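# Load sample tube and matching water blank into centrifuge

## Task

Take the sample tube marked with an orange dot on its cap from the rack on the shelved bench by the door and set it in the centre hole of one adapter in the centrifuge rotor. Find the water blank whose volume matches the sample's (the number on each blank's cap is its volume in mL) among the racks on the shelved bench by the window, and set it in the centre hole of the adapter directly opposite. Both tubes must be pushed fully down, every rotor bucket must end hanging vertically, and each rack must remain on its own bench. No tube may ever touch the floor. At the end the grippers must be open and the robot moved away, and it must not have fallen or be left leaning. Anything that stays in place only because the robot holds it does not count.

## Robot and tools

Robot: the LinearBot, an omnidirectional base with a column about 1.75 m tall. A carriage rides the column over 1.0 m of travel (lift_m) and carries two identical six-joint arms, left and right, each with a two-finger gripper. Arm bases sit at roughly 0.57 m + lift_m above the floor, and carriage parts extend about 0.15 m beneath them. A hand reaches 0.78 m from its shoulder but only about 0.38 m below its arm base. The hand is about 0.16 m long and 0.1 m wide (0.14 m open). Parked arm joints 1-6: 0, 0.05, 0.05, 1.45, 0, 0; parked, the robot is about 0.95 m wide and 0.7 m long. Cameras: carriage_camera (fixed, facing forward, tilted about 20 degrees down), left_wrist_camera and right_wrist_camera (looking out past the fingertips).

Frames: the base frame has its origin on the floor below the base centre, x forward, y left, z up. left_hand and right_hand report, in this frame, the point between the finger pads; quat_wxyz rotates base axes into hand axes (hand z runs along the fingers, fingers open along hand y; pointing straight up with joints 1, 5, 6 at 0 gives (1, 0, 0, 0)). The odometry frame is the base frame at scene start; base_odometry counts wheel turns only, so wheel slip shows up as travel. Heading is positive to the left, range -3.142 to 3.142. Hand readings can be off, more so at long reach.

execute_actions: argument actions is a list containing one action or none (empty list = just report state and images). An action may hold base, joints, or both; their motions begin together. base takes exactly one relative command, an offset from where the base last measured itself: translate_m (metres, forward +, -2 to 2), strafe_m (metres, left +, -2 to 2), or rotate_rad (radians, counter-clockwise +, -6.3 to 6.3). joints is a single dictionary covering both arms, naming each joint with an absolute target: lift_m 0 to 1 m; left_joint1_rad -2.617 to 3.054 (yaw about vertical, 0 forward, + left); left_joint2_rad 0 to 3.141 (shoulder: 0 upper arm back and level, 1.57 vertical, 3.14 forward level); left_joint3_rad 0 to 3.141 (elbow: 0 folded, 3.14 straight); left_joint4_rad -1.57 to 1.57 (wrist pitch, + raises fingertips); left_joint5_rad -1.57 to 1.57 (wrist yaw, + swings fingertips to the RIGHT, opposite to joint 1); left_joint6_rad -2.094 to 2.094 (roll about the finger axis, + clockwise viewed from the forearm); left_gripper_m 0 to 0.093 m (gap between pads). right_* joints have identical ranges and meanings. Done tolerances: lift ±0.004, joint1 ±0.02, joints 2-3 ±0.055, joint4 ±0.04, joints 5-6 ±0.02, gripper ±0.004. An action runs at most 15 s. Arm joints 1-3 move up to 1.8 rad/s, 4-6 up to 2.7 rad/s. Joints or base omitted from an action may still be driving toward old targets. Unknown keys or out-of-range values get the whole call rejected with no motion. cameras picks images: omitted, null or ["all"] gives all three; [] gives none. If any result reports a stop, the remaining motion, wait and finished_scene calls in that same reply are skipped.

wait: seconds, 0 to 10; nothing new is commanded, then state and images return. zoom_image: camera plus region [x0, y0, x1, y1] in pixels of that camera's latest full image (origin top-left, at most 504 x 504). read_manual: only returns licence texts. finished_scene: pass the current scene's number; final and irreversible, so call it only when the goal holds stably and the robot has let go and backed off.

Results: base_status and joint_status tell how each motion ended. done = reached (for the base, wheels turned the full amount even if slipping). off_target = stopped short and may still push. contact_stop or time_out = target dropped, holding in place. joint command not followed (with a cause line) = a self-collision check blocked that arm's targets, which may be retried on later actions until valid targets are sent; the gripper command still executes. A holding gripper usually reads off_target. on_its_own lists what this call didn't command; held at is a joint's target, not its position. motor_effort is percent of max with the action's peak in brackets; readings are noisy and biased. Falling lift effort while lowering means a hand or its load is resting on something. drive_wheels larger at rest than after free motion means the base is pressing on something. Joint torques are rough and offset. ARM HIT means an arm struck the robot hard. MOTOR HOT appears from 75 °C; OVER-TEMPERATURE FAULT means an arm was halted at 90 °C, or dropped at 100 °C; limit_stop_at_motor_heat means resend that target. Stretched-out arms heat quickly even unloaded, and holding continues during thinking time.

Cautions: the base halts on contact, but late, and may coast up to 0.3 m after an arm touches something; after such a stop, back off about 0.2 m along the path (or turn back) and retry. Arms and grippers have no contact stop and snap to target once freed. Never let the arms strike or press each other; to free a blocked arm, move it alone first, then the other. Avoid driving the base under a bench so the column hits the edge; reversing into an edge can tip the robot. Tipping risk grows with a high carriage, outstretched arms, loads, pulling, and abrupt stops; only images reveal a lean. A level hand sags 10-17 cm with 1 kg. Grip force is about 45-60 N per pad. Loose objects may occasionally get nudged. Avoid drops, slips, slams and hard pushes, and keep tubes off the floor. Wheel motors are strong (7 N m). Camera calibration parameters are given per camera and are accurate only approximately.

Each tool is called as name(argument=value, ...), one argument or row to a line, values as JSON.

## Session

I'll start by looking at the current state and the camera images.

execute_actions(
  actions=[],
)

Scene clock: 0.00 s.
Joint torques (N m, as the arm reports them, + toward a larger angle): no reading
base_odometry: x=+0.000 y=+0.000 heading=+0.000 (m, m, rad; odometry frame)
base_status: not commanded
joint_positions: lift_m=+0.299 left_joint1_rad=+0.018 left_joint2_rad=+0.063 left_joint3_rad=+0.055 left_joint4_rad=+1.419 left_joint5_rad=-0.008 left_joint6_rad=-0.019 left_gripper_m=+0.095 right_joint1_rad=-0.014 right_joint2_rad=+0.044 right_joint3_rad=+0.039 right_joint4_rad=+1.446 right_joint5_rad=+0.027 right_joint6_rad=+0.017 right_gripper_m=+0.094
joint_status: not commanded
motor_effort: lift_m=+36 drive_wheels=+3 (%)
left_hand: x=+0.3048 y=+0.3160 z=+1.3269 quat_wxyz=(+0.997, -0.005, +0.080, +0.000) (m; base frame)
right_hand: x=+0.2971 y=-0.3191 z=+1.3235 quat_wxyz=(+0.998, +0.015, +0.065, +0.001) (m; base frame)
pictures: carriage_camera, left_wrist_camera, right_wrist_camera
Images, in order (width x height): carriage_camera 896x504, left_wrist_camera 896x504, right_wrist_camera 896x504.

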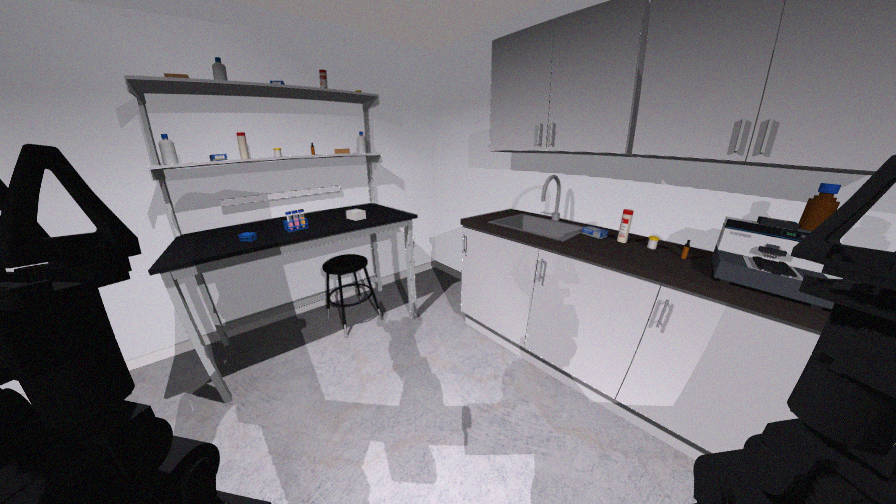

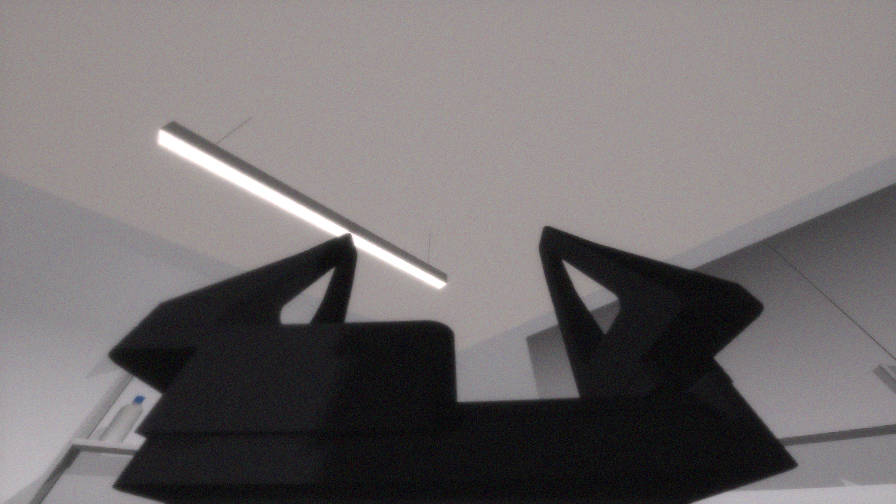

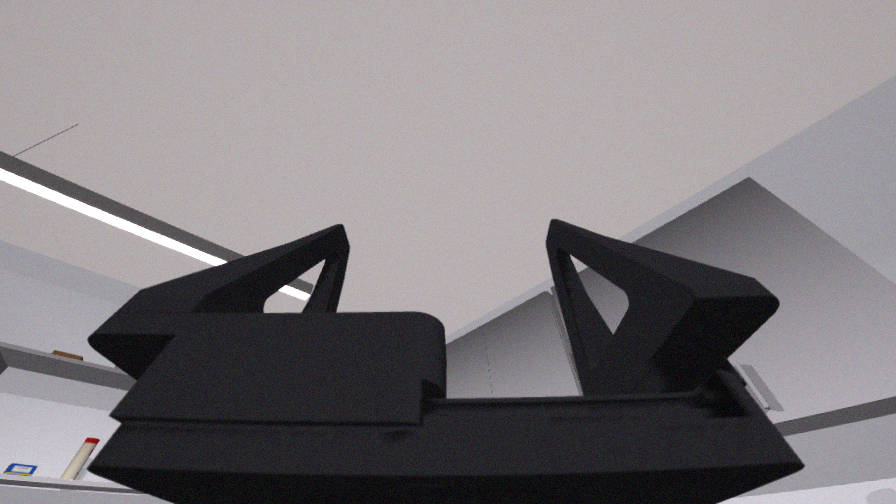

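zoom_image(
  camera="carriage_camera",
  region=[200, 170, 400, 282],
)

zoom_image(
  camera="carriage_camera",
  region=[640, 160, 896, 320],
)

Region (200, 170, 400, 282) of carriage_camera's 896x504 image, scaled by 2.520, with more detail than that image has; it fills the top 282 rows of this view, and the rest is white.

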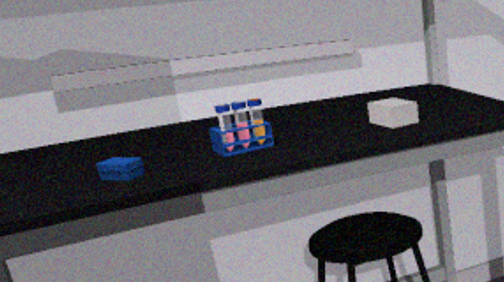

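Region (640, 160, 896, 320) of carriage_camera's 896x504 image, scaled by 1.969, with more detail than that image has; it fills the top 315 rows of this view, and the rest is white.

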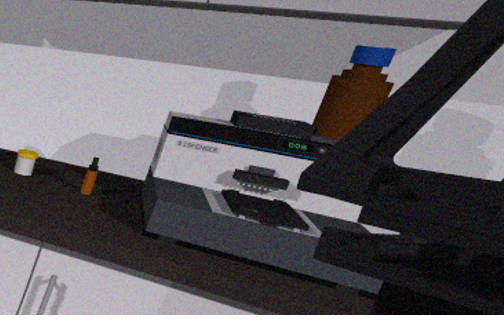

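execute_actions(
  actions=[
    {"base": {"rotate_rad": 1.57}},
  ],
  cameras=["carriage_camera"],
)

Scene clock: 6.70 s.
Joint torques (N m, as the arm reports them, + toward a larger angle): left_arm=[ 0.18  4.25  6.38 -0.07  0.   -0.05] | right_arm=[-0.1   4.91  5.13 -0.1   0.03  0.04]
base_odometry: x=+0.000 y=+0.000 heading=+1.570 (m, m, rad; odometry frame)
base_status: done
joint_positions: lift_m=+0.299 left_joint1_rad=+0.018 left_joint2_rad=+0.063 left_joint3_rad=+0.055 left_joint4_rad=+1.419 left_joint5_rad=-0.008 left_joint6_rad=-0.019 left_gripper_m=+0.095 right_joint1_rad=-0.014 right_joint2_rad=+0.044 right_joint3_rad=+0.039 right_joint4_rad=+1.446 right_joint5_rad=+0.027 right_joint6_rad=+0.017 right_gripper_m=+0.094
joint_status: not commanded
motor_effort: lift_m=+37(37) drive_wheels=+7(15) (%)
left_hand: x=+0.3048 y=+0.3160 z=+1.3269 quat_wxyz=(+0.997, -0.005, +0.080, +0.000) (m; base frame)
right_hand: x=+0.2971 y=-0.3191 z=+1.3235 quat_wxyz=(+0.998, +0.015, +0.065, +0.001) (m; base frame)
pictures: carriage_camera
Images, in order (width x height): carriage_camera 896x504.

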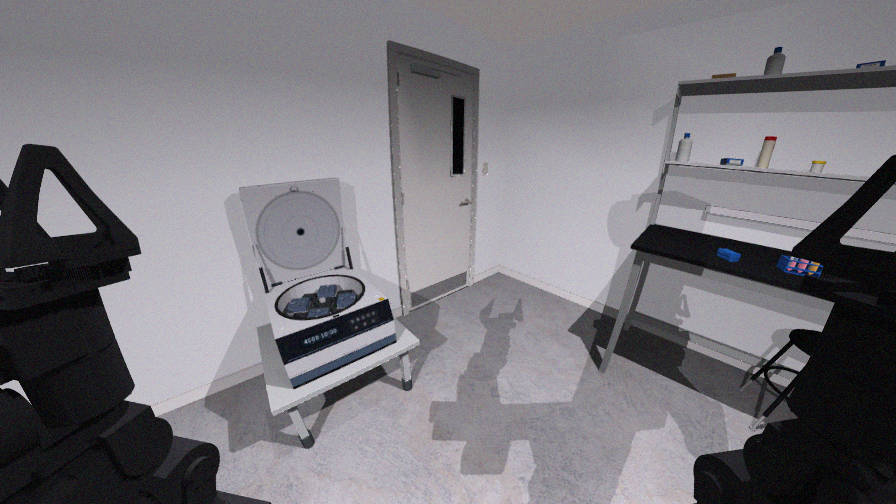

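zoom_image(
  camera="carriage_camera",
  region=[230, 170, 430, 450],
)

execute_actions(
  actions=[
    {"base": {"rotate_rad": 1.57}},
  ],
  cameras=["carriage_camera"],
)

Region (230, 170, 430, 450) of carriage_camera's 896x504 image, scaled by 1.800, with more detail than that image has; it fills the left 360 columns of this view, and the rest is white.

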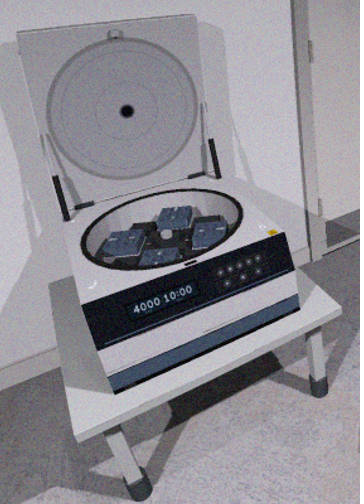

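Scene clock: 11.40 s.
Joint torques (N m, as the arm reports them, + toward a larger angle): left_arm=[ 0.17  4.27  6.36 -0.08  0.02 -0.04] | right_arm=[-0.06  4.99  5.3  -0.13  0.03  0.04]
base_odometry: x=+0.000 y=+0.000 heading=+3.139 (m, m, rad; odometry frame)
base_status: done
joint_positions: lift_m=+0.299 left_joint1_rad=+0.018 left_joint2_rad=+0.063 left_joint3_rad=+0.055 left_joint4_rad=+1.419 left_joint5_rad=-0.008 left_joint6_rad=-0.019 left_gripper_m=+0.095 right_joint1_rad=-0.014 right_joint2_rad=+0.044 right_joint3_rad=+0.039 right_joint4_rad=+1.446 right_joint5_rad=+0.027 right_joint6_rad=+0.017 right_gripper_m=+0.094
joint_status: not commanded
motor_effort: lift_m=+37(37) drive_wheels=+4(15) (%)
left_hand: x=+0.3048 y=+0.3160 z=+1.3269 quat_wxyz=(+0.997, -0.005, +0.080, +0.000) (m; base frame)
right_hand: x=+0.2971 y=-0.3191 z=+1.3235 quat_wxyz=(+0.998, +0.015, +0.065, +0.001) (m; base frame)
pictures: carriage_camera
Images, in order (width x height): carriage_camera 896x504.

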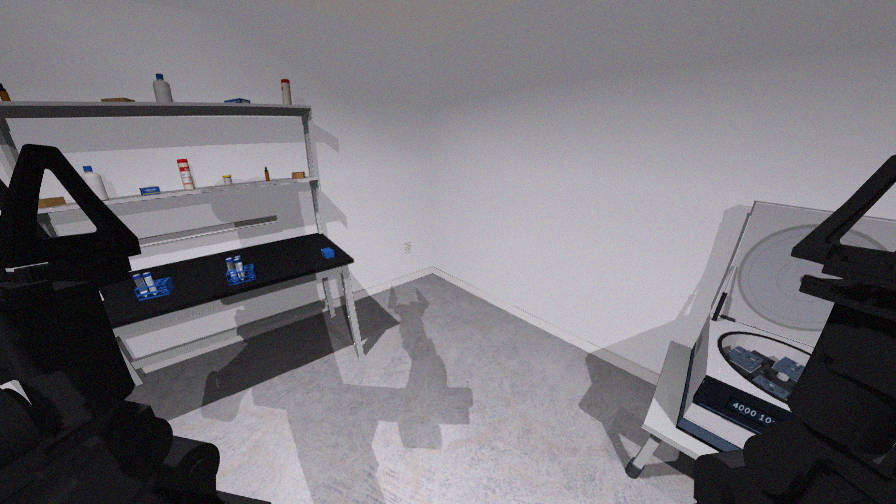

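zoom_image(
  camera="carriage_camera",
  region=[100, 230, 360, 340],
)

Region (100, 230, 360, 340) of carriage_camera's 896x504 image, scaled by 1.938, with more detail than that image has; it fills the top 213 rows of this view, and the rest is white.

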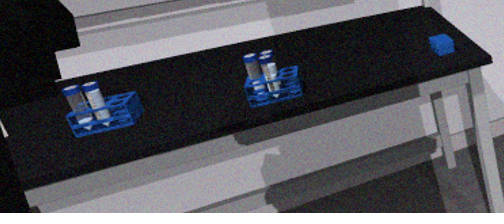

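execute_actions(
  actions=[
    {"base": {"rotate_rad": -2.388}},
  ],
  cameras=["carriage_camera"],
)

Scene clock: 83.33 s.
Joint torques (N m, as the arm reports them, + toward a larger angle): left_arm=[ 0.18  4.21  6.44 -0.06  0.01 -0.04] | right_arm=[-0.1   4.94  5.27 -0.12  0.02  0.02]
base_odometry: x=+0.000 y=+0.000 heading=+0.752 (m, m, rad; odometry frame)
base_status: done
joint_positions: lift_m=+0.299 left_joint1_rad=+0.018 left_joint2_rad=+0.063 left_joint3_rad=+0.055 left_joint4_rad=+1.417 left_joint5_rad=-0.008 left_joint6_rad=-0.019 left_gripper_m=+0.095 right_joint1_rad=-0.014 right_joint2_rad=+0.044 right_joint3_rad=+0.039 right_joint4_rad=+1.446 right_joint5_rad=+0.027 right_joint6_rad=+0.017 right_gripper_m=+0.094
joint_status: not commanded
motor_effort: lift_m=+38(37) drive_wheels=+6(19) (%)
left_hand: x=+0.3052 y=+0.3160 z=+1.3268 quat_wxyz=(+0.997, -0.005, +0.081, +0.000) (m; base frame)
right_hand: x=+0.2971 y=-0.3191 z=+1.3235 quat_wxyz=(+0.998, +0.015, +0.065, +0.001) (m; base frame)
pictures: carriage_camera
Images, in order (width x height): carriage_camera 896x504.

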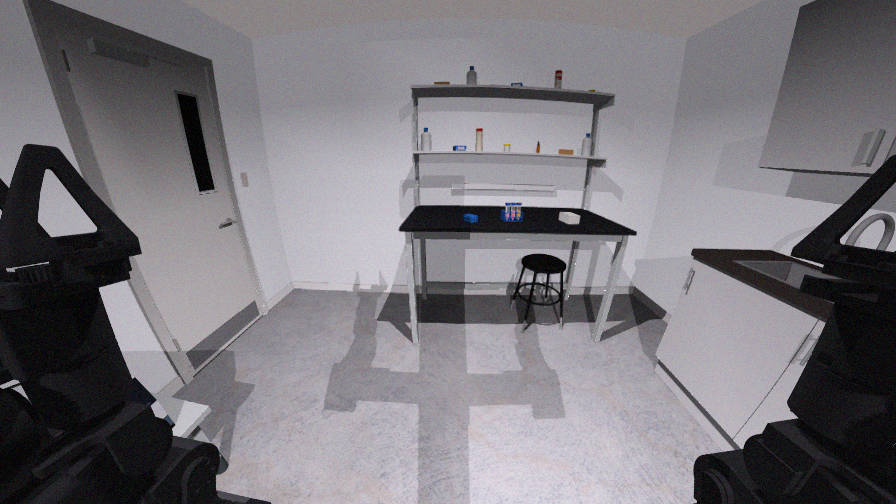

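execute_actions(
  actions=[
    {"base": {"translate_m": 1.0}, "joints": {"lift_m": 0.15}},
  ],
  cameras=["carriage_camera"],
)

Scene clock: 91.13 s.
Joint torques (N m, as the arm reports them, + toward a larger angle): left_arm=[ 0.15  4.37  6.33 -0.07  0.   -0.04] | right_arm=[-0.07  5.05  5.28 -0.14  0.05  0.03]
base_odometry: x=+0.731 y=+0.682 heading=+0.751 (m, m, rad; odometry frame)
base_status: done
joint_positions: lift_m=+0.150 left_joint1_rad=+0.018 left_joint2_rad=+0.063 left_joint3_rad=+0.055 left_joint4_rad=+1.418 left_joint5_rad=-0.008 left_joint6_rad=-0.019 left_gripper_m=+0.095 right_joint1_rad=-0.014 right_joint2_rad=+0.044 right_joint3_rad=+0.039 right_joint4_rad=+1.446 right_joint5_rad=+0.027 right_joint6_rad=+0.017 right_gripper_m=+0.094
joint_status: all done
motor_effort: lift_m=+33(35) drive_wheels=-6(19) (%)
left_hand: x=+0.3049 y=+0.3160 z=+1.1782 quat_wxyz=(+0.997, -0.005, +0.080, +0.000) (m; base frame)
right_hand: x=+0.2971 y=-0.3191 z=+1.1748 quat_wxyz=(+0.998, +0.015, +0.065, +0.001) (m; base frame)
pictures: carriage_camera
camera_calibration (this result's frames):
carriage_camera: T_world_to_cam=[[0.0297332, -0.99946, 0.0139688, -0.0230956], [-0.36271, -0.0238107, -0.931598, 1.14751], [0.931428, 0.0226328, -0.363222, 0.248276], [0, 0, 0, 1]] pos_world=[0.185648, -0.00137938, 1.15952]
Images, in order (width x height): carriage_camera 896x504.

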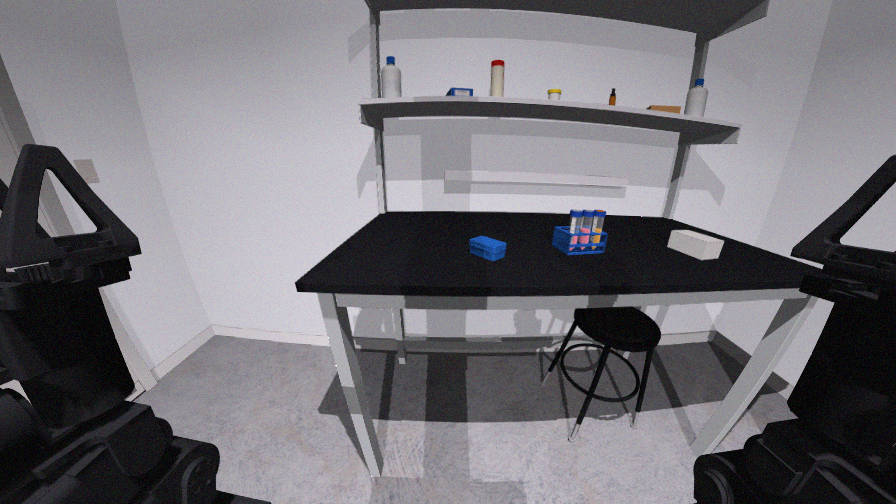

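zoom_image(
  camera="carriage_camera",
  region=[540, 200, 620, 265],
)

Region (540, 200, 620, 265) of carriage_camera's 896x504 image, scaled by 6.300, with more detail than that image has; it fills the top 410 rows of this view, and the rest is white.

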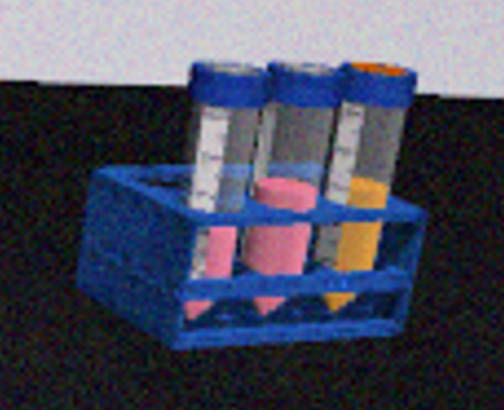

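execute_actions(
  actions=[
    {"base": {"translate_m": 0.22}, "joints": {"lift_m": 0.485, "right_joint1_rad": -0.277, "right_joint2_rad": 1.5, "right_joint3_rad": 1.5, "right_joint4_rad": -1.0, "right_joint5_rad": 0.0, "right_joint6_rad": 1.08, "right_gripper_m": 0.07}},
  ],
  cameras=["carriage_camera", "right_wrist_camera"],
)

execute_actions(
  actions=[
    {"joints": {"right_joint2_rad": 2.203, "right_joint3_rad": 1.711, "right_joint4_rad": -1.078}},
  ],
  cameras=["carriage_camera", "right_wrist_camera"],
)

Scene clock: 182.97 s.
Joint torques (N m, as the arm reports them, + toward a larger angle): left_arm=[ 0.22  4.21  6.32 -0.05  0.01 -0.03] | right_arm=[-0.51 -8.05  7.03  1.49  0.07  0.09]
base_odometry: x=+0.892 y=+0.832 heading=+0.750 (m, m, rad; odometry frame)
base_status: done
joint_positions: lift_m=+0.485 left_joint1_rad=+0.018 left_joint2_rad=+0.063 left_joint3_rad=+0.055 left_joint4_rad=+1.418 left_joint5_rad=-0.008 left_joint6_rad=-0.019 left_gripper_m=+0.095 right_joint1_rad=-0.272 right_joint2_rad=+1.496 right_joint3_rad=+1.494 right_joint4_rad=-0.979 right_joint5_rad=+0.004 right_joint6_rad=+1.072 right_gripper_m=+0.070
joint_status: all done
motor_effort: lift_m=+38(48) drive_wheels=+9(18) (%)
left_hand: x=+0.3050 y=+0.3160 z=+1.5127 quat_wxyz=(+0.997, -0.005, +0.080, +0.000) (m; base frame)
right_hand: x=+0.6317 y=-0.4173 z=+1.3141 quat_wxyz=(+0.269, +0.596, +0.748, +0.112) (m; base frame)
pictures: carriage_camera, right_wrist_camera
camera_calibration (this result's frames):
carriage_camera: T_world_to_cam=[[0.0297332, -0.99946, 0.0139688, -0.0277692], [-0.36271, -0.0238107, -0.931598, 1.45919], [0.931428, 0.0226328, -0.363222, 0.3698], [0, 0, 0, 1]] pos_world=[0.185648, -0.00137938, 1.49409]
right_wrist_camera: T_world_to_cam=[[-0.833848, -0.234779, -0.499575, 1.08491], [-0.4271, 0.847758, 0.314469, 0.209592], [0.349688, 0.475589, -0.807176, 1.15839], [0, 0, 0, 1]] pos_world=[0.589096, -0.473886, 1.41111]
Images, in order (width x height): carriage_camera 896x504, right_wrist_camera 896x504.

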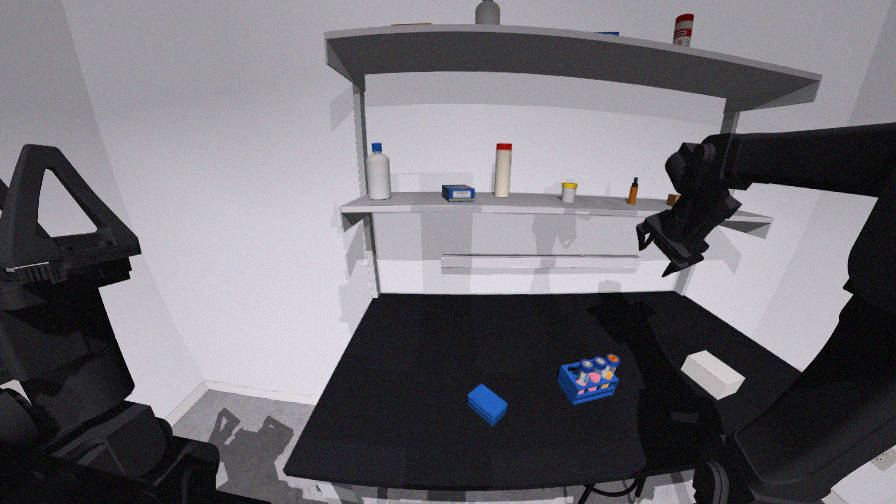

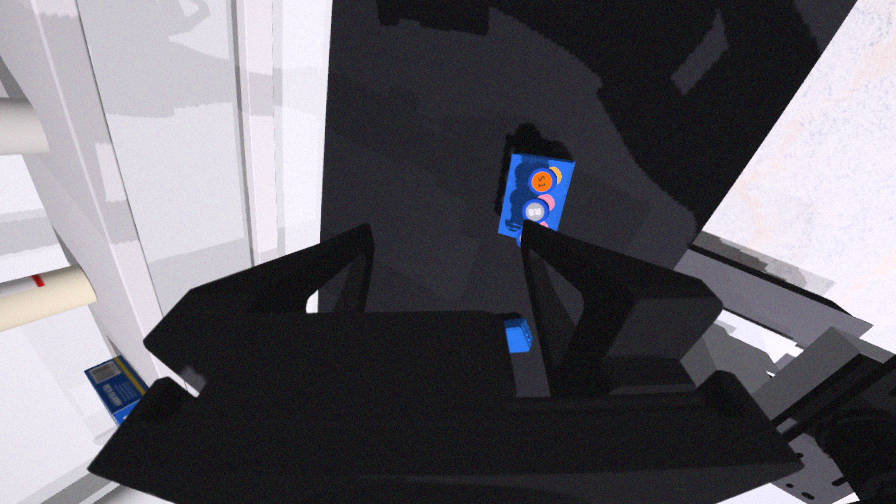

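Scene clock: 184.23 s.
Joint torques (N m, as the arm reports them, + toward a larger angle): left_arm=[ 0.2   4.29  6.32 -0.05  0.01 -0.04] | right_arm=[ -0.54 -15.33   5.19   0.35   0.08   0.09]
base_odometry: x=+0.892 y=+0.832 heading=+0.750 (m, m, rad; odometry frame)
base_status: not commanded
joint_positions: lift_m=+0.485 left_joint1_rad=+0.018 left_joint2_rad=+0.063 left_joint3_rad=+0.055 left_joint4_rad=+1.418 left_joint5_rad=-0.008 left_joint6_rad=-0.019 left_gripper_m=+0.095 right_joint1_rad=-0.272 right_joint2_rad=+2.199 right_joint3_rad=+1.719 right_joint4_rad=-1.063 right_joint5_rad=+0.004 right_joint6_rad=+1.072 right_gripper_m=+0.070
joint_status: all done
motor_effort: lift_m=+37(39) drive_wheels=+1(8) (%)
left_hand: x=+0.3050 y=+0.3160 z=+1.5127 quat_wxyz=(+0.997, -0.005, +0.080, +0.000) (m; base frame)
right_hand: x=+0.6750 y=-0.4294 z=+1.1032 quat_wxyz=(+0.014, +0.623, +0.782, +0.004) (m; base frame)
pictures: carriage_camera, right_wrist_camera
camera_calibration (this result's frames):
carriage_camera: T_world_to_cam=[[0.0297332, -0.99946, 0.0139688, -0.0277692], [-0.36271, -0.0238107, -0.931598, 1.45919], [0.931428, 0.0226328, -0.363222, 0.3698], [0, 0, 0, 1]] pos_world=[0.185648, -0.00137938, 1.49409]
right_wrist_camera: T_world_to_cam=[[-0.980719, -0.193442, -0.0277756, 0.609173], [-0.1703, 0.77624, 0.607001, -0.222145], [-0.0958586, 0.600027, -0.794216, 1.31863], [0, 0, 0, 1]] pos_world=[0.685999, -0.500939, 1.19904]
Images, in order (width x height): carriage_camera 896x504, right_wrist_camera 896x504.

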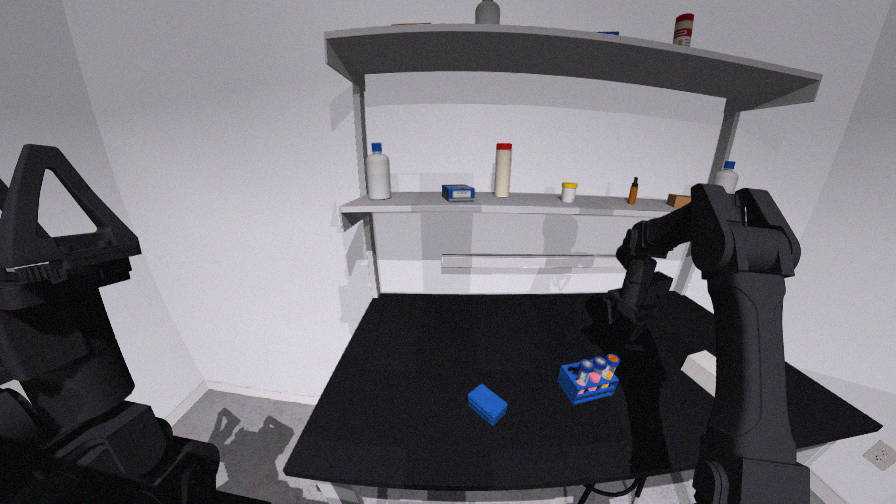

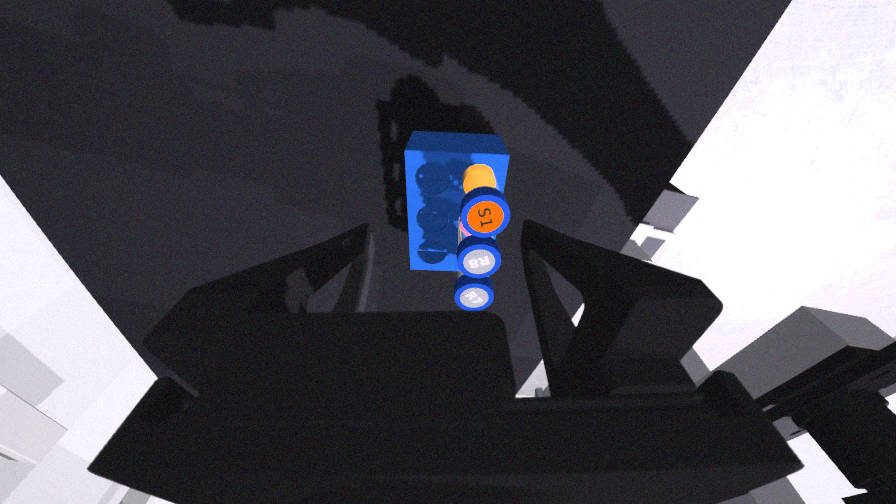

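execute_actions(
  actions=[
    {"joints": {"lift_m": 0.445, "right_joint1_rad": -0.238, "right_joint2_rad": 2.089, "right_joint3_rad": 1.525, "right_joint4_rad": -1.02, "right_joint6_rad": 1.115}},
  ],
  cameras=["right_wrist_camera"],
)

Scene clock: 195.23 s.
Joint torques (N m, as the arm reports them, + toward a larger angle): left_arm=[ 0.19  4.3   6.32 -0.07  0.02 -0.03] | right_arm=[ -0.28 -14.68   4.97   0.41   0.11   0.1 ]
base_odometry: x=+0.892 y=+0.832 heading=+0.750 (m, m, rad; odometry frame)
base_status: not commanded
joint_positions: lift_m=+0.445 left_joint1_rad=+0.018 left_joint2_rad=+0.063 left_joint3_rad=+0.055 left_joint4_rad=+1.418 left_joint5_rad=-0.008 left_joint6_rad=-0.019 left_gripper_m=+0.095 right_joint1_rad=-0.237 right_joint2_rad=+2.093 right_joint3_rad=+1.538 right_joint4_rad=-1.018 right_joint5_rad=+0.004 right_joint6_rad=+1.107 right_gripper_m=+0.070
joint_status: all done
motor_effort: lift_m=+33(36) drive_wheels=+5(6) (%)
left_hand: x=+0.3049 y=+0.3160 z=+1.4731 quat_wxyz=(+0.997, -0.005, +0.080, +0.000) (m; base frame)
right_hand: x=+0.6435 y=-0.4063 z=+1.0605 quat_wxyz=(+0.000, +0.623, +0.783, -0.002) (m; base frame)
pictures: right_wrist_camera
camera_calibration (this result's frames):
right_wrist_camera: T_world_to_cam=[[-0.981135, -0.193325, -0.000433125, 0.552939], [-0.152192, 0.770996, 0.618387, -0.24534], [-0.119216, 0.606787, -0.785873, 1.27677], [0, 0, 0, 1]] pos_world=[0.65738, -0.478674, 1.15533]
Images, in order (width x height): right_wrist_camera 896x504.

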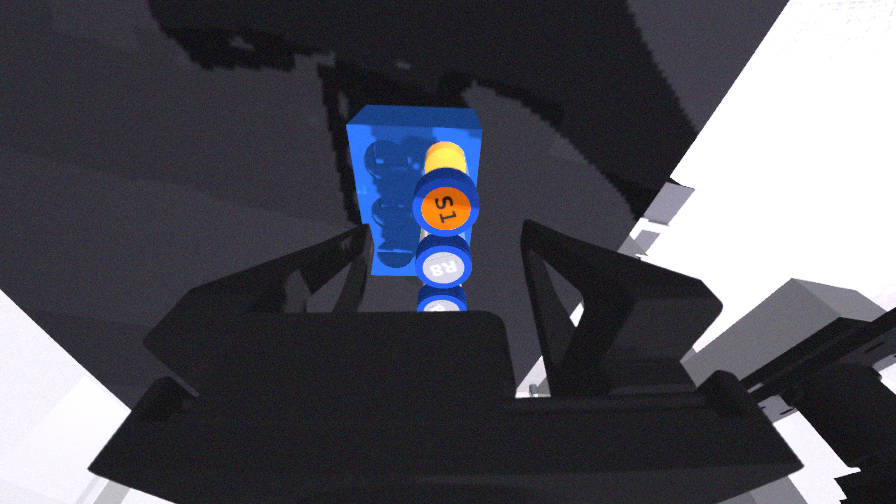

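execute_actions(
  actions=[
    {"joints": {"lift_m": 0.397}},
  ],
  cameras=["right_wrist_camera", "carriage_camera"],
)

Scene clock: 198.50 s.
Joint torques (N m, as the arm reports them, + toward a larger angle): left_arm=[ 0.24  4.29  6.36 -0.06  0.01 -0.03] | right_arm=[ -0.24 -14.01   4.99   0.41   0.08   0.1 ]
base_odometry: x=+0.892 y=+0.832 heading=+0.750 (m, m, rad; odometry frame)
base_status: not commanded
joint_positions: lift_m=+0.397 left_joint1_rad=+0.018 left_joint2_rad=+0.063 left_joint3_rad=+0.055 left_joint4_rad=+1.418 left_joint5_rad=-0.008 left_joint6_rad=-0.019 left_gripper_m=+0.095 right_joint1_rad=-0.237 right_joint2_rad=+2.087 right_joint3_rad=+1.538 right_joint4_rad=-1.018 right_joint5_rad=+0.004 right_joint6_rad=+1.107 right_gripper_m=+0.070
joint_status: all done
motor_effort: lift_m=+32(34) drive_wheels=-4(6) (%)
left_hand: x=+0.3049 y=+0.3160 z=+1.4252 quat_wxyz=(+0.997, -0.005, +0.080, +0.000) (m; base frame)
right_hand: x=+0.6441 y=-0.4065 z=+1.0148 quat_wxyz=(+0.002, +0.623, +0.783, -0.001) (m; base frame)
pictures: carriage_camera, right_wrist_camera
camera_calibration (this result's frames):
carriage_camera: T_world_to_cam=[[0.0297332, -0.99946, 0.0139688, -0.026546], [-0.36271, -0.0238107, -0.931598, 1.37761], [0.931428, 0.0226328, -0.363222, 0.337993], [0, 0, 0, 1]] pos_world=[0.185648, -0.00137938, 1.40652]
right_wrist_camera: T_world_to_cam=[[-0.981116, -0.193329, -0.00597703, 0.559053], [-0.155854, 0.771881, 0.616368, -0.212135], [-0.114548, 0.60566, -0.787436, 1.23914], [0, 0, 0, 1]] pos_world=[0.657375, -0.478672, 1.10984]
Images, in order (width x height): carriage_camera 896x504, right_wrist_camera 896x504.

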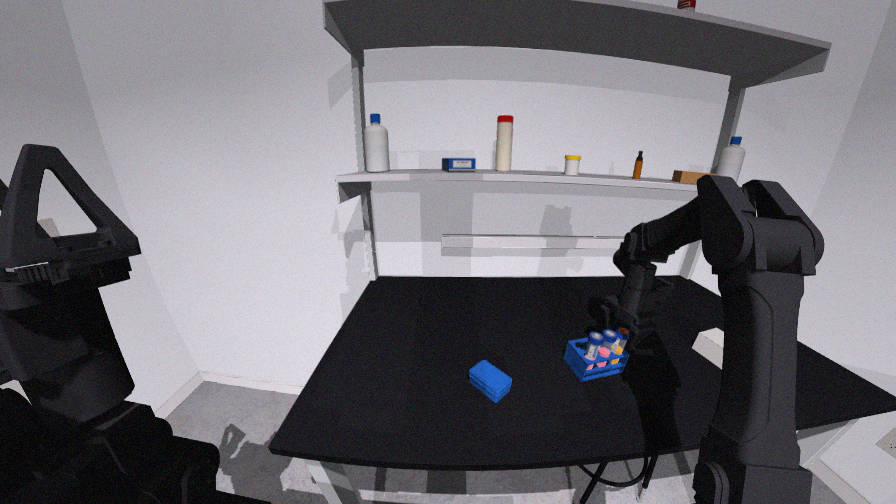

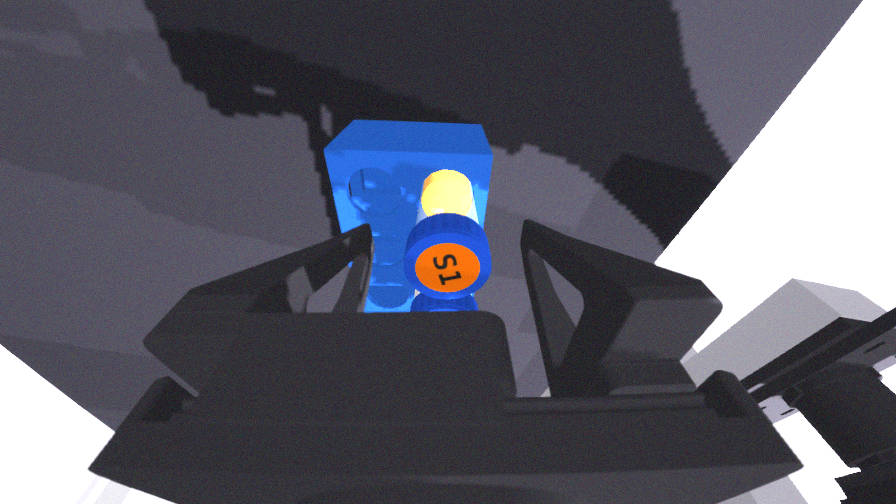

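execute_actions(
  actions=[
    {"joints": {"right_gripper_m": 0.028}},
  ],
  cameras=["right_wrist_camera"],
)

Scene clock: 204.13 s.
Joint torques (N m, as the arm reports them, + toward a larger angle): left_arm=[ 0.16  4.34  6.28 -0.06  0.01 -0.03] | right_arm=[ -0.19 -14.03   4.95   0.4    0.08   0.13]
base_odometry: x=+0.892 y=+0.832 heading=+0.750 (m, m, rad; odometry frame)
base_status: not commanded
joint_positions: lift_m=+0.397 left_joint1_rad=+0.018 left_joint2_rad=+0.063 left_joint3_rad=+0.055 left_joint4_rad=+1.418 left_joint5_rad=-0.008 left_joint6_rad=-0.019 left_gripper_m=+0.095 right_joint1_rad=-0.237 right_joint2_rad=+2.087 right_joint3_rad=+1.538 right_joint4_rad=-1.018 right_joint5_rad=+0.004 right_joint6_rad=+1.107 right_gripper_m=+0.031
joint_status: all done
motor_effort: lift_m=+33(32) drive_wheels=+6(4) (%)
left_hand: x=+0.3049 y=+0.3160 z=+1.4252 quat_wxyz=(+0.997, -0.005, +0.080, +0.000) (m; base frame)
right_hand: x=+0.6441 y=-0.4065 z=+1.0148 quat_wxyz=(+0.002, +0.623, +0.782, -0.001) (m; base frame)
pictures: right_wrist_camera
camera_calibration (this result's frames):
right_wrist_camera: T_world_to_cam=[[-0.981189, -0.192955, -0.00597886, 0.559254], [-0.155561, 0.77194, 0.616368, -0.212301], [-0.114316, 0.605704, -0.787435, 1.23901], [0, 0, 0, 1]] pos_world=[0.657347, -0.478677, 1.10984]
Images, in order (width x height): right_wrist_camera 896x504.

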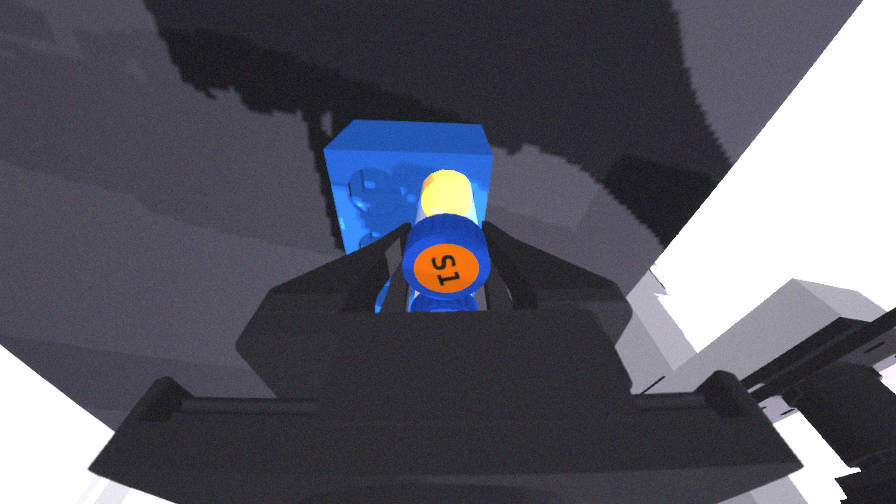

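execute_actions(
  actions=[
    {"joints": {"right_gripper_m": 0.02}},
  ],
  cameras=[],
)

execute_actions(
  actions=[
    {"joints": {"lift_m": 0.53}},
  ],
  cameras=["right_wrist_camera", "carriage_camera"],
)

Scene clock: 206.87 s.
Joint torques (N m, as the arm reports them, + toward a larger angle): left_arm=[ 0.19  4.31  6.3  -0.06  0.01 -0.04] | right_arm=[ -0.27 -14.12   4.89   0.43   0.08   0.14]
base_odometry: x=+0.892 y=+0.832 heading=+0.750 (m, m, rad; odometry frame)
base_status: not commanded
joint_positions: lift_m=+0.397 left_joint1_rad=+0.018 left_joint2_rad=+0.063 left_joint3_rad=+0.055 left_joint4_rad=+1.418 left_joint5_rad=-0.008 left_joint6_rad=-0.019 left_gripper_m=+0.095 right_joint1_rad=-0.237 right_joint2_rad=+2.087 right_joint3_rad=+1.538 right_joint4_rad=-1.018 right_joint5_rad=+0.004 right_joint6_rad=+1.107 right_gripper_m=+0.031
joint_status: right_gripper_m off_target (ended at +0.031, target +0.020)
motor_effort: lift_m=+34(33) drive_wheels=+5(7) (%)
left_hand: x=+0.3049 y=+0.3160 z=+1.4252 quat_wxyz=(+0.997, -0.005, +0.080, +0.000) (m; base frame)
right_hand: x=+0.6441 y=-0.4065 z=+1.0148 quat_wxyz=(+0.002, +0.623, +0.782, -0.001) (m; base frame)
pictures: none
No camera images: the call's "cameras" was empty. Leave "cameras" out to get every camera's image.

Scene clock: 207.93 s.
Joint torques (N m, as the arm reports them, + toward a larger angle): left_arm=[ 0.2   4.34  6.46 -0.06  0.01 -0.03] | right_arm=[ -0.22 -13.96   4.81   0.45   0.09   0.13]
base_odometry: x=+0.892 y=+0.832 heading=+0.750 (m, m, rad; odometry frame)
base_status: not commanded
joint_positions: lift_m=+0.530 left_joint1_rad=+0.018 left_joint2_rad=+0.063 left_joint3_rad=+0.055 left_joint4_rad=+1.418 left_joint5_rad=-0.008 left_joint6_rad=-0.019 left_gripper_m=+0.095 right_joint1_rad=-0.237 right_joint2_rad=+2.085 right_joint3_rad=+1.538 right_joint4_rad=-1.018 right_joint5_rad=+0.003 right_joint6_rad=+1.107 right_gripper_m=+0.031
joint_status: all done
motor_effort: lift_m=+39(47) drive_wheels=+6(3) (%)
left_hand: x=+0.3049 y=+0.3160 z=+1.5577 quat_wxyz=(+0.997, -0.005, +0.080, +0.000) (m; base frame)
right_hand: x=+0.6443 y=-0.4065 z=+1.1479 quat_wxyz=(+0.003, +0.623, +0.782, +0.000) (m; base frame)
pictures: carriage_camera, right_wrist_camera
camera_calibration (this result's frames):
carriage_camera: T_world_to_cam=[[0.0297332, -0.99946, 0.0139688, -0.0283974], [-0.36271, -0.0238107, -0.931598, 1.50109], [0.931428, 0.0226328, -0.363222, 0.386133], [0, 0, 0, 1]] pos_world=[0.185648, -0.00137938, 1.53906]
right_wrist_camera: T_world_to_cam=[[-0.981176, -0.192957, -0.00787104, 0.562453], [-0.15676, 0.771987, 0.616005, -0.293102], [-0.112786, 0.605643, -0.787703, 1.34314], [0, 0, 0, 1]] pos_world=[0.657406, -0.478662, 1.24297]
Images, in order (width x height): carriage_camera 896x504, right_wrist_camera 896x504.

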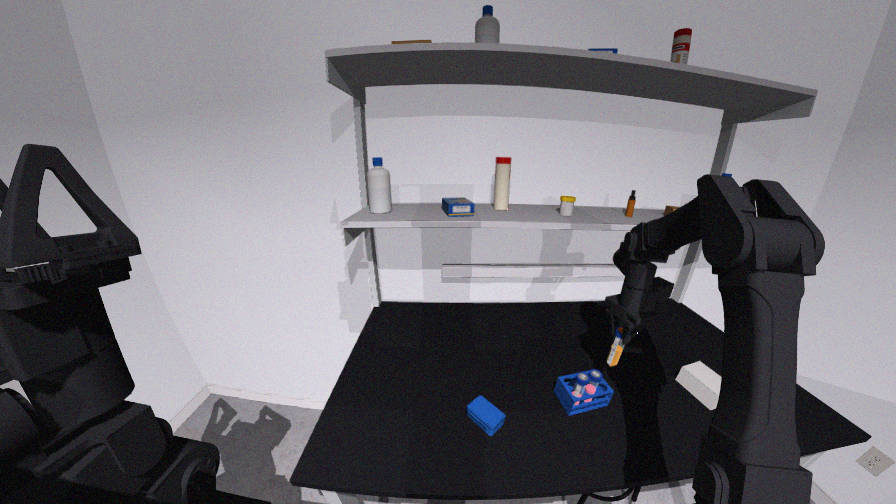

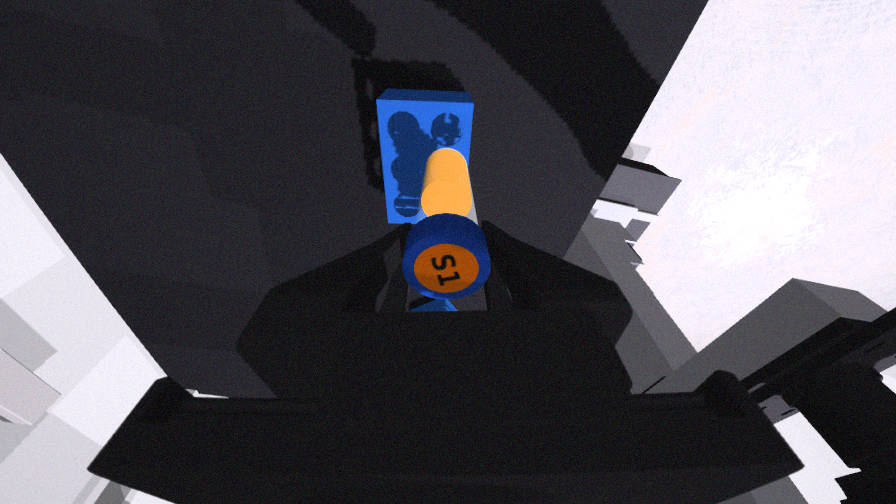

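execute_actions(
  actions=[
    {"base": {"translate_m": -1.05}, "joints": {"right_joint1_rad": 0.7, "right_joint2_rad": 1.55, "right_joint3_rad": 1.53, "right_joint4_rad": -1.55, "right_joint6_rad": 1.8}},
  ],
  cameras=["right_wrist_camera", "carriage_camera"],
)

Scene clock: 246.27 s.
Joint torques (N m, as the arm reports them, + toward a larger angle): left_arm=[ 0.2   4.25  6.49 -0.08  0.   -0.03] | right_arm=[ 0.13 -8.45  5.11  0.28  0.11  0.11]
base_odometry: x=+0.123 y=+0.117 heading=+0.749 (m, m, rad; odometry frame)
base_status: done
joint_positions: lift_m=+0.530 left_joint1_rad=+0.018 left_joint2_rad=+0.063 left_joint3_rad=+0.055 left_joint4_rad=+1.417 left_joint5_rad=-0.008 left_joint6_rad=-0.019 left_gripper_m=+0.095 right_joint1_rad=+0.699 right_joint2_rad=+1.556 right_joint3_rad=+1.538 right_joint4_rad=-1.538 right_joint5_rad=+0.000 right_joint6_rad=+1.792 right_gripper_m=+0.031
joint_status: all done
motor_effort: lift_m=+39(40) drive_wheels=-4(22) (%)
left_hand: x=+0.3051 y=+0.3160 z=+1.5577 quat_wxyz=(+0.997, -0.005, +0.081, +0.000) (m; base frame)
right_hand: x=+0.4671 y=-0.1430 z=+1.3140 quat_wxyz=(+0.002, +0.520, +0.854, +0.007) (m; base frame)
pictures: carriage_camera, right_wrist_camera
camera_calibration (this result's frames):
carriage_camera: T_world_to_cam=[[0.0297332, -0.99946, 0.0139688, -0.0283974], [-0.36271, -0.0238107, -0.931598, 1.50109], [0.931428, 0.0226328, -0.363222, 0.386133], [0, 0, 0, 1]] pos_world=[0.185648, -0.00137938, 1.53906]
right_wrist_camera: T_world_to_cam=[[-0.902237, -0.430845, -0.018465, 0.38374], [-0.347487, 0.700985, 0.622794, -0.556582], [-0.255384, 0.568325, -0.782168, 1.34837], [0, 0, 0, 1]] pos_world=[0.497171, -0.210823, 1.40837]
Images, in order (width x height): carriage_camera 896x504, right_wrist_camera 896x504.

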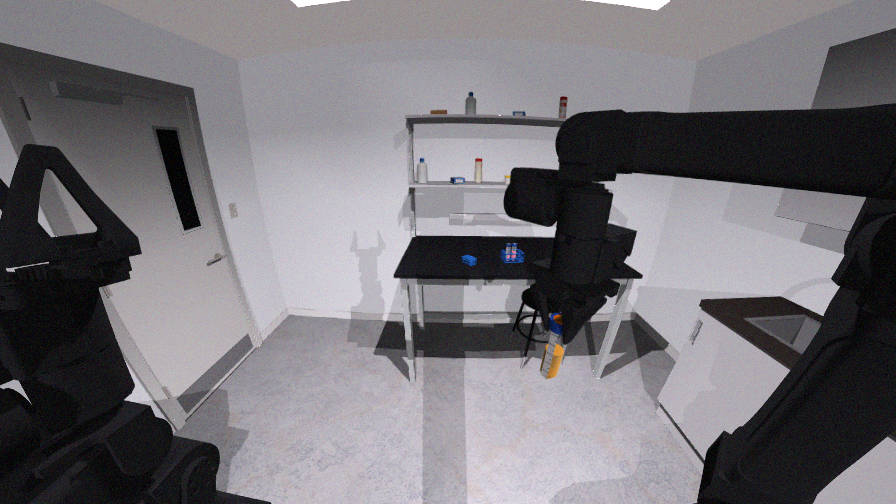

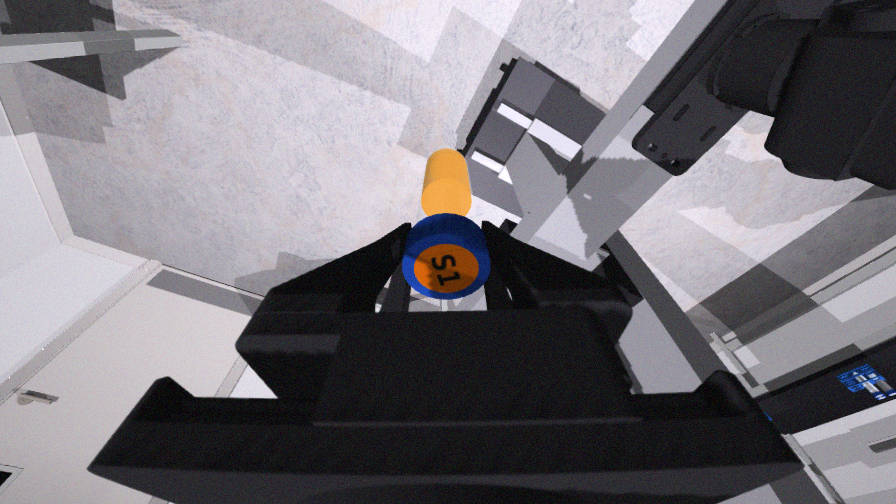

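zoom_image(
  camera="carriage_camera",
  region=[520, 305, 590, 385],
)

Region (520, 305, 590, 385) of carriage_camera's 896x504 image, scaled by 6.300, with more detail than that image has; it fills the left 441 columns of this view, and the rest is white.

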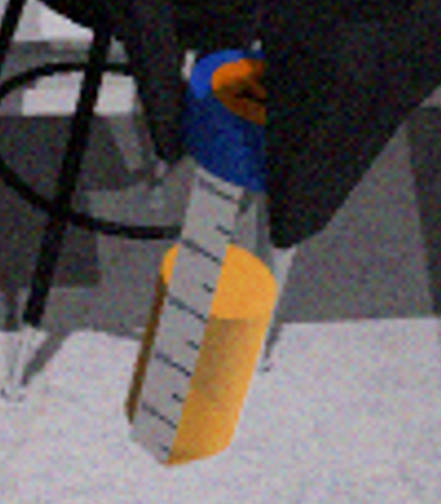

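execute_actions(
  actions=[
    {"base": {"rotate_rad": 1.571}, "joints": {"lift_m": 0.3, "right_joint1_rad": 0.0, "right_joint2_rad": 1.15, "right_joint3_rad": 1.13, "right_joint4_rad": -1.55, "right_joint6_rad": 1.57}},
  ],
  cameras=["right_wrist_camera", "carriage_camera"],
)

Scene clock: 260.33 s.
Joint torques (N m, as the arm reports them, + toward a larger angle): left_arm=[ 0.17  4.34  6.35 -0.03  0.01 -0.04] | right_arm=[-0.28 -3.52  4.56  0.4   0.15 -0.03]
base_odometry: x=+0.123 y=+0.117 heading=+2.320 (m, m, rad; odometry frame)
base_status: done
joint_positions: lift_m=+0.300 left_joint1_rad=+0.018 left_joint2_rad=+0.063 left_joint3_rad=+0.055 left_joint4_rad=+1.416 left_joint5_rad=-0.008 left_joint6_rad=-0.019 left_gripper_m=+0.095 right_joint1_rad=+0.002 right_joint2_rad=+1.157 right_joint3_rad=+1.147 right_joint4_rad=-1.549 right_joint5_rad=+0.001 right_joint6_rad=+1.578 right_gripper_m=+0.031
joint_status: all done
motor_effort: lift_m=+33(33) drive_wheels=+5(13) (%)
left_hand: x=+0.3055 y=+0.3160 z=+1.3281 quat_wxyz=(+0.997, -0.005, +0.081, +0.000) (m; base frame)
right_hand: x=+0.4261 y=-0.3137 z=+1.0642 quat_wxyz=(+0.004, +0.709, +0.705, +0.004) (m; base frame)
pictures: carriage_camera, right_wrist_camera
camera_calibration (this result's frames):
carriage_camera: T_world_to_cam=[[0.0297332, -0.99946, 0.0139688, -0.0251907], [-0.36271, -0.0238107, -0.931598, 1.28723], [0.931428, 0.0226328, -0.363222, 0.302752], [0, 0, 0, 1]] pos_world=[0.185648, -0.00137938, 1.3095]
right_wrist_camera: T_world_to_cam=[[-0.999183, 0.0370047, -0.0162302, 0.454311], [0.0189784, 0.784374, 0.619997, -0.422578], [0.0356734, 0.619183, -0.784436, 1.13387], [0, 0, 0, 1]] pos_world=[0.421511, -0.387424, 1.15882]
Images, in order (width x height): carriage_camera 896x504, right_wrist_camera 896x504.

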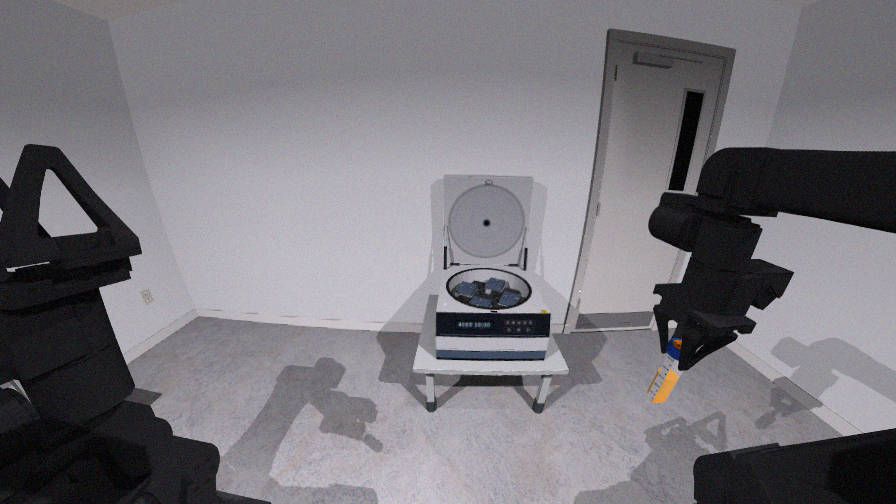

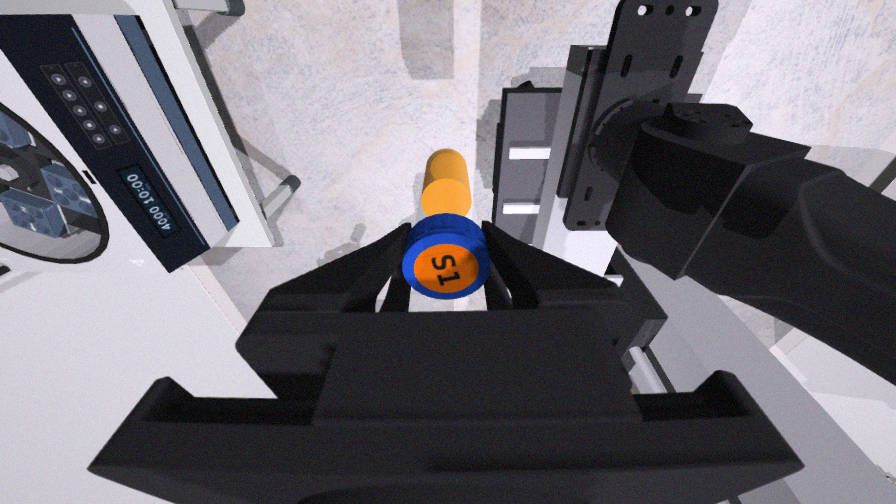

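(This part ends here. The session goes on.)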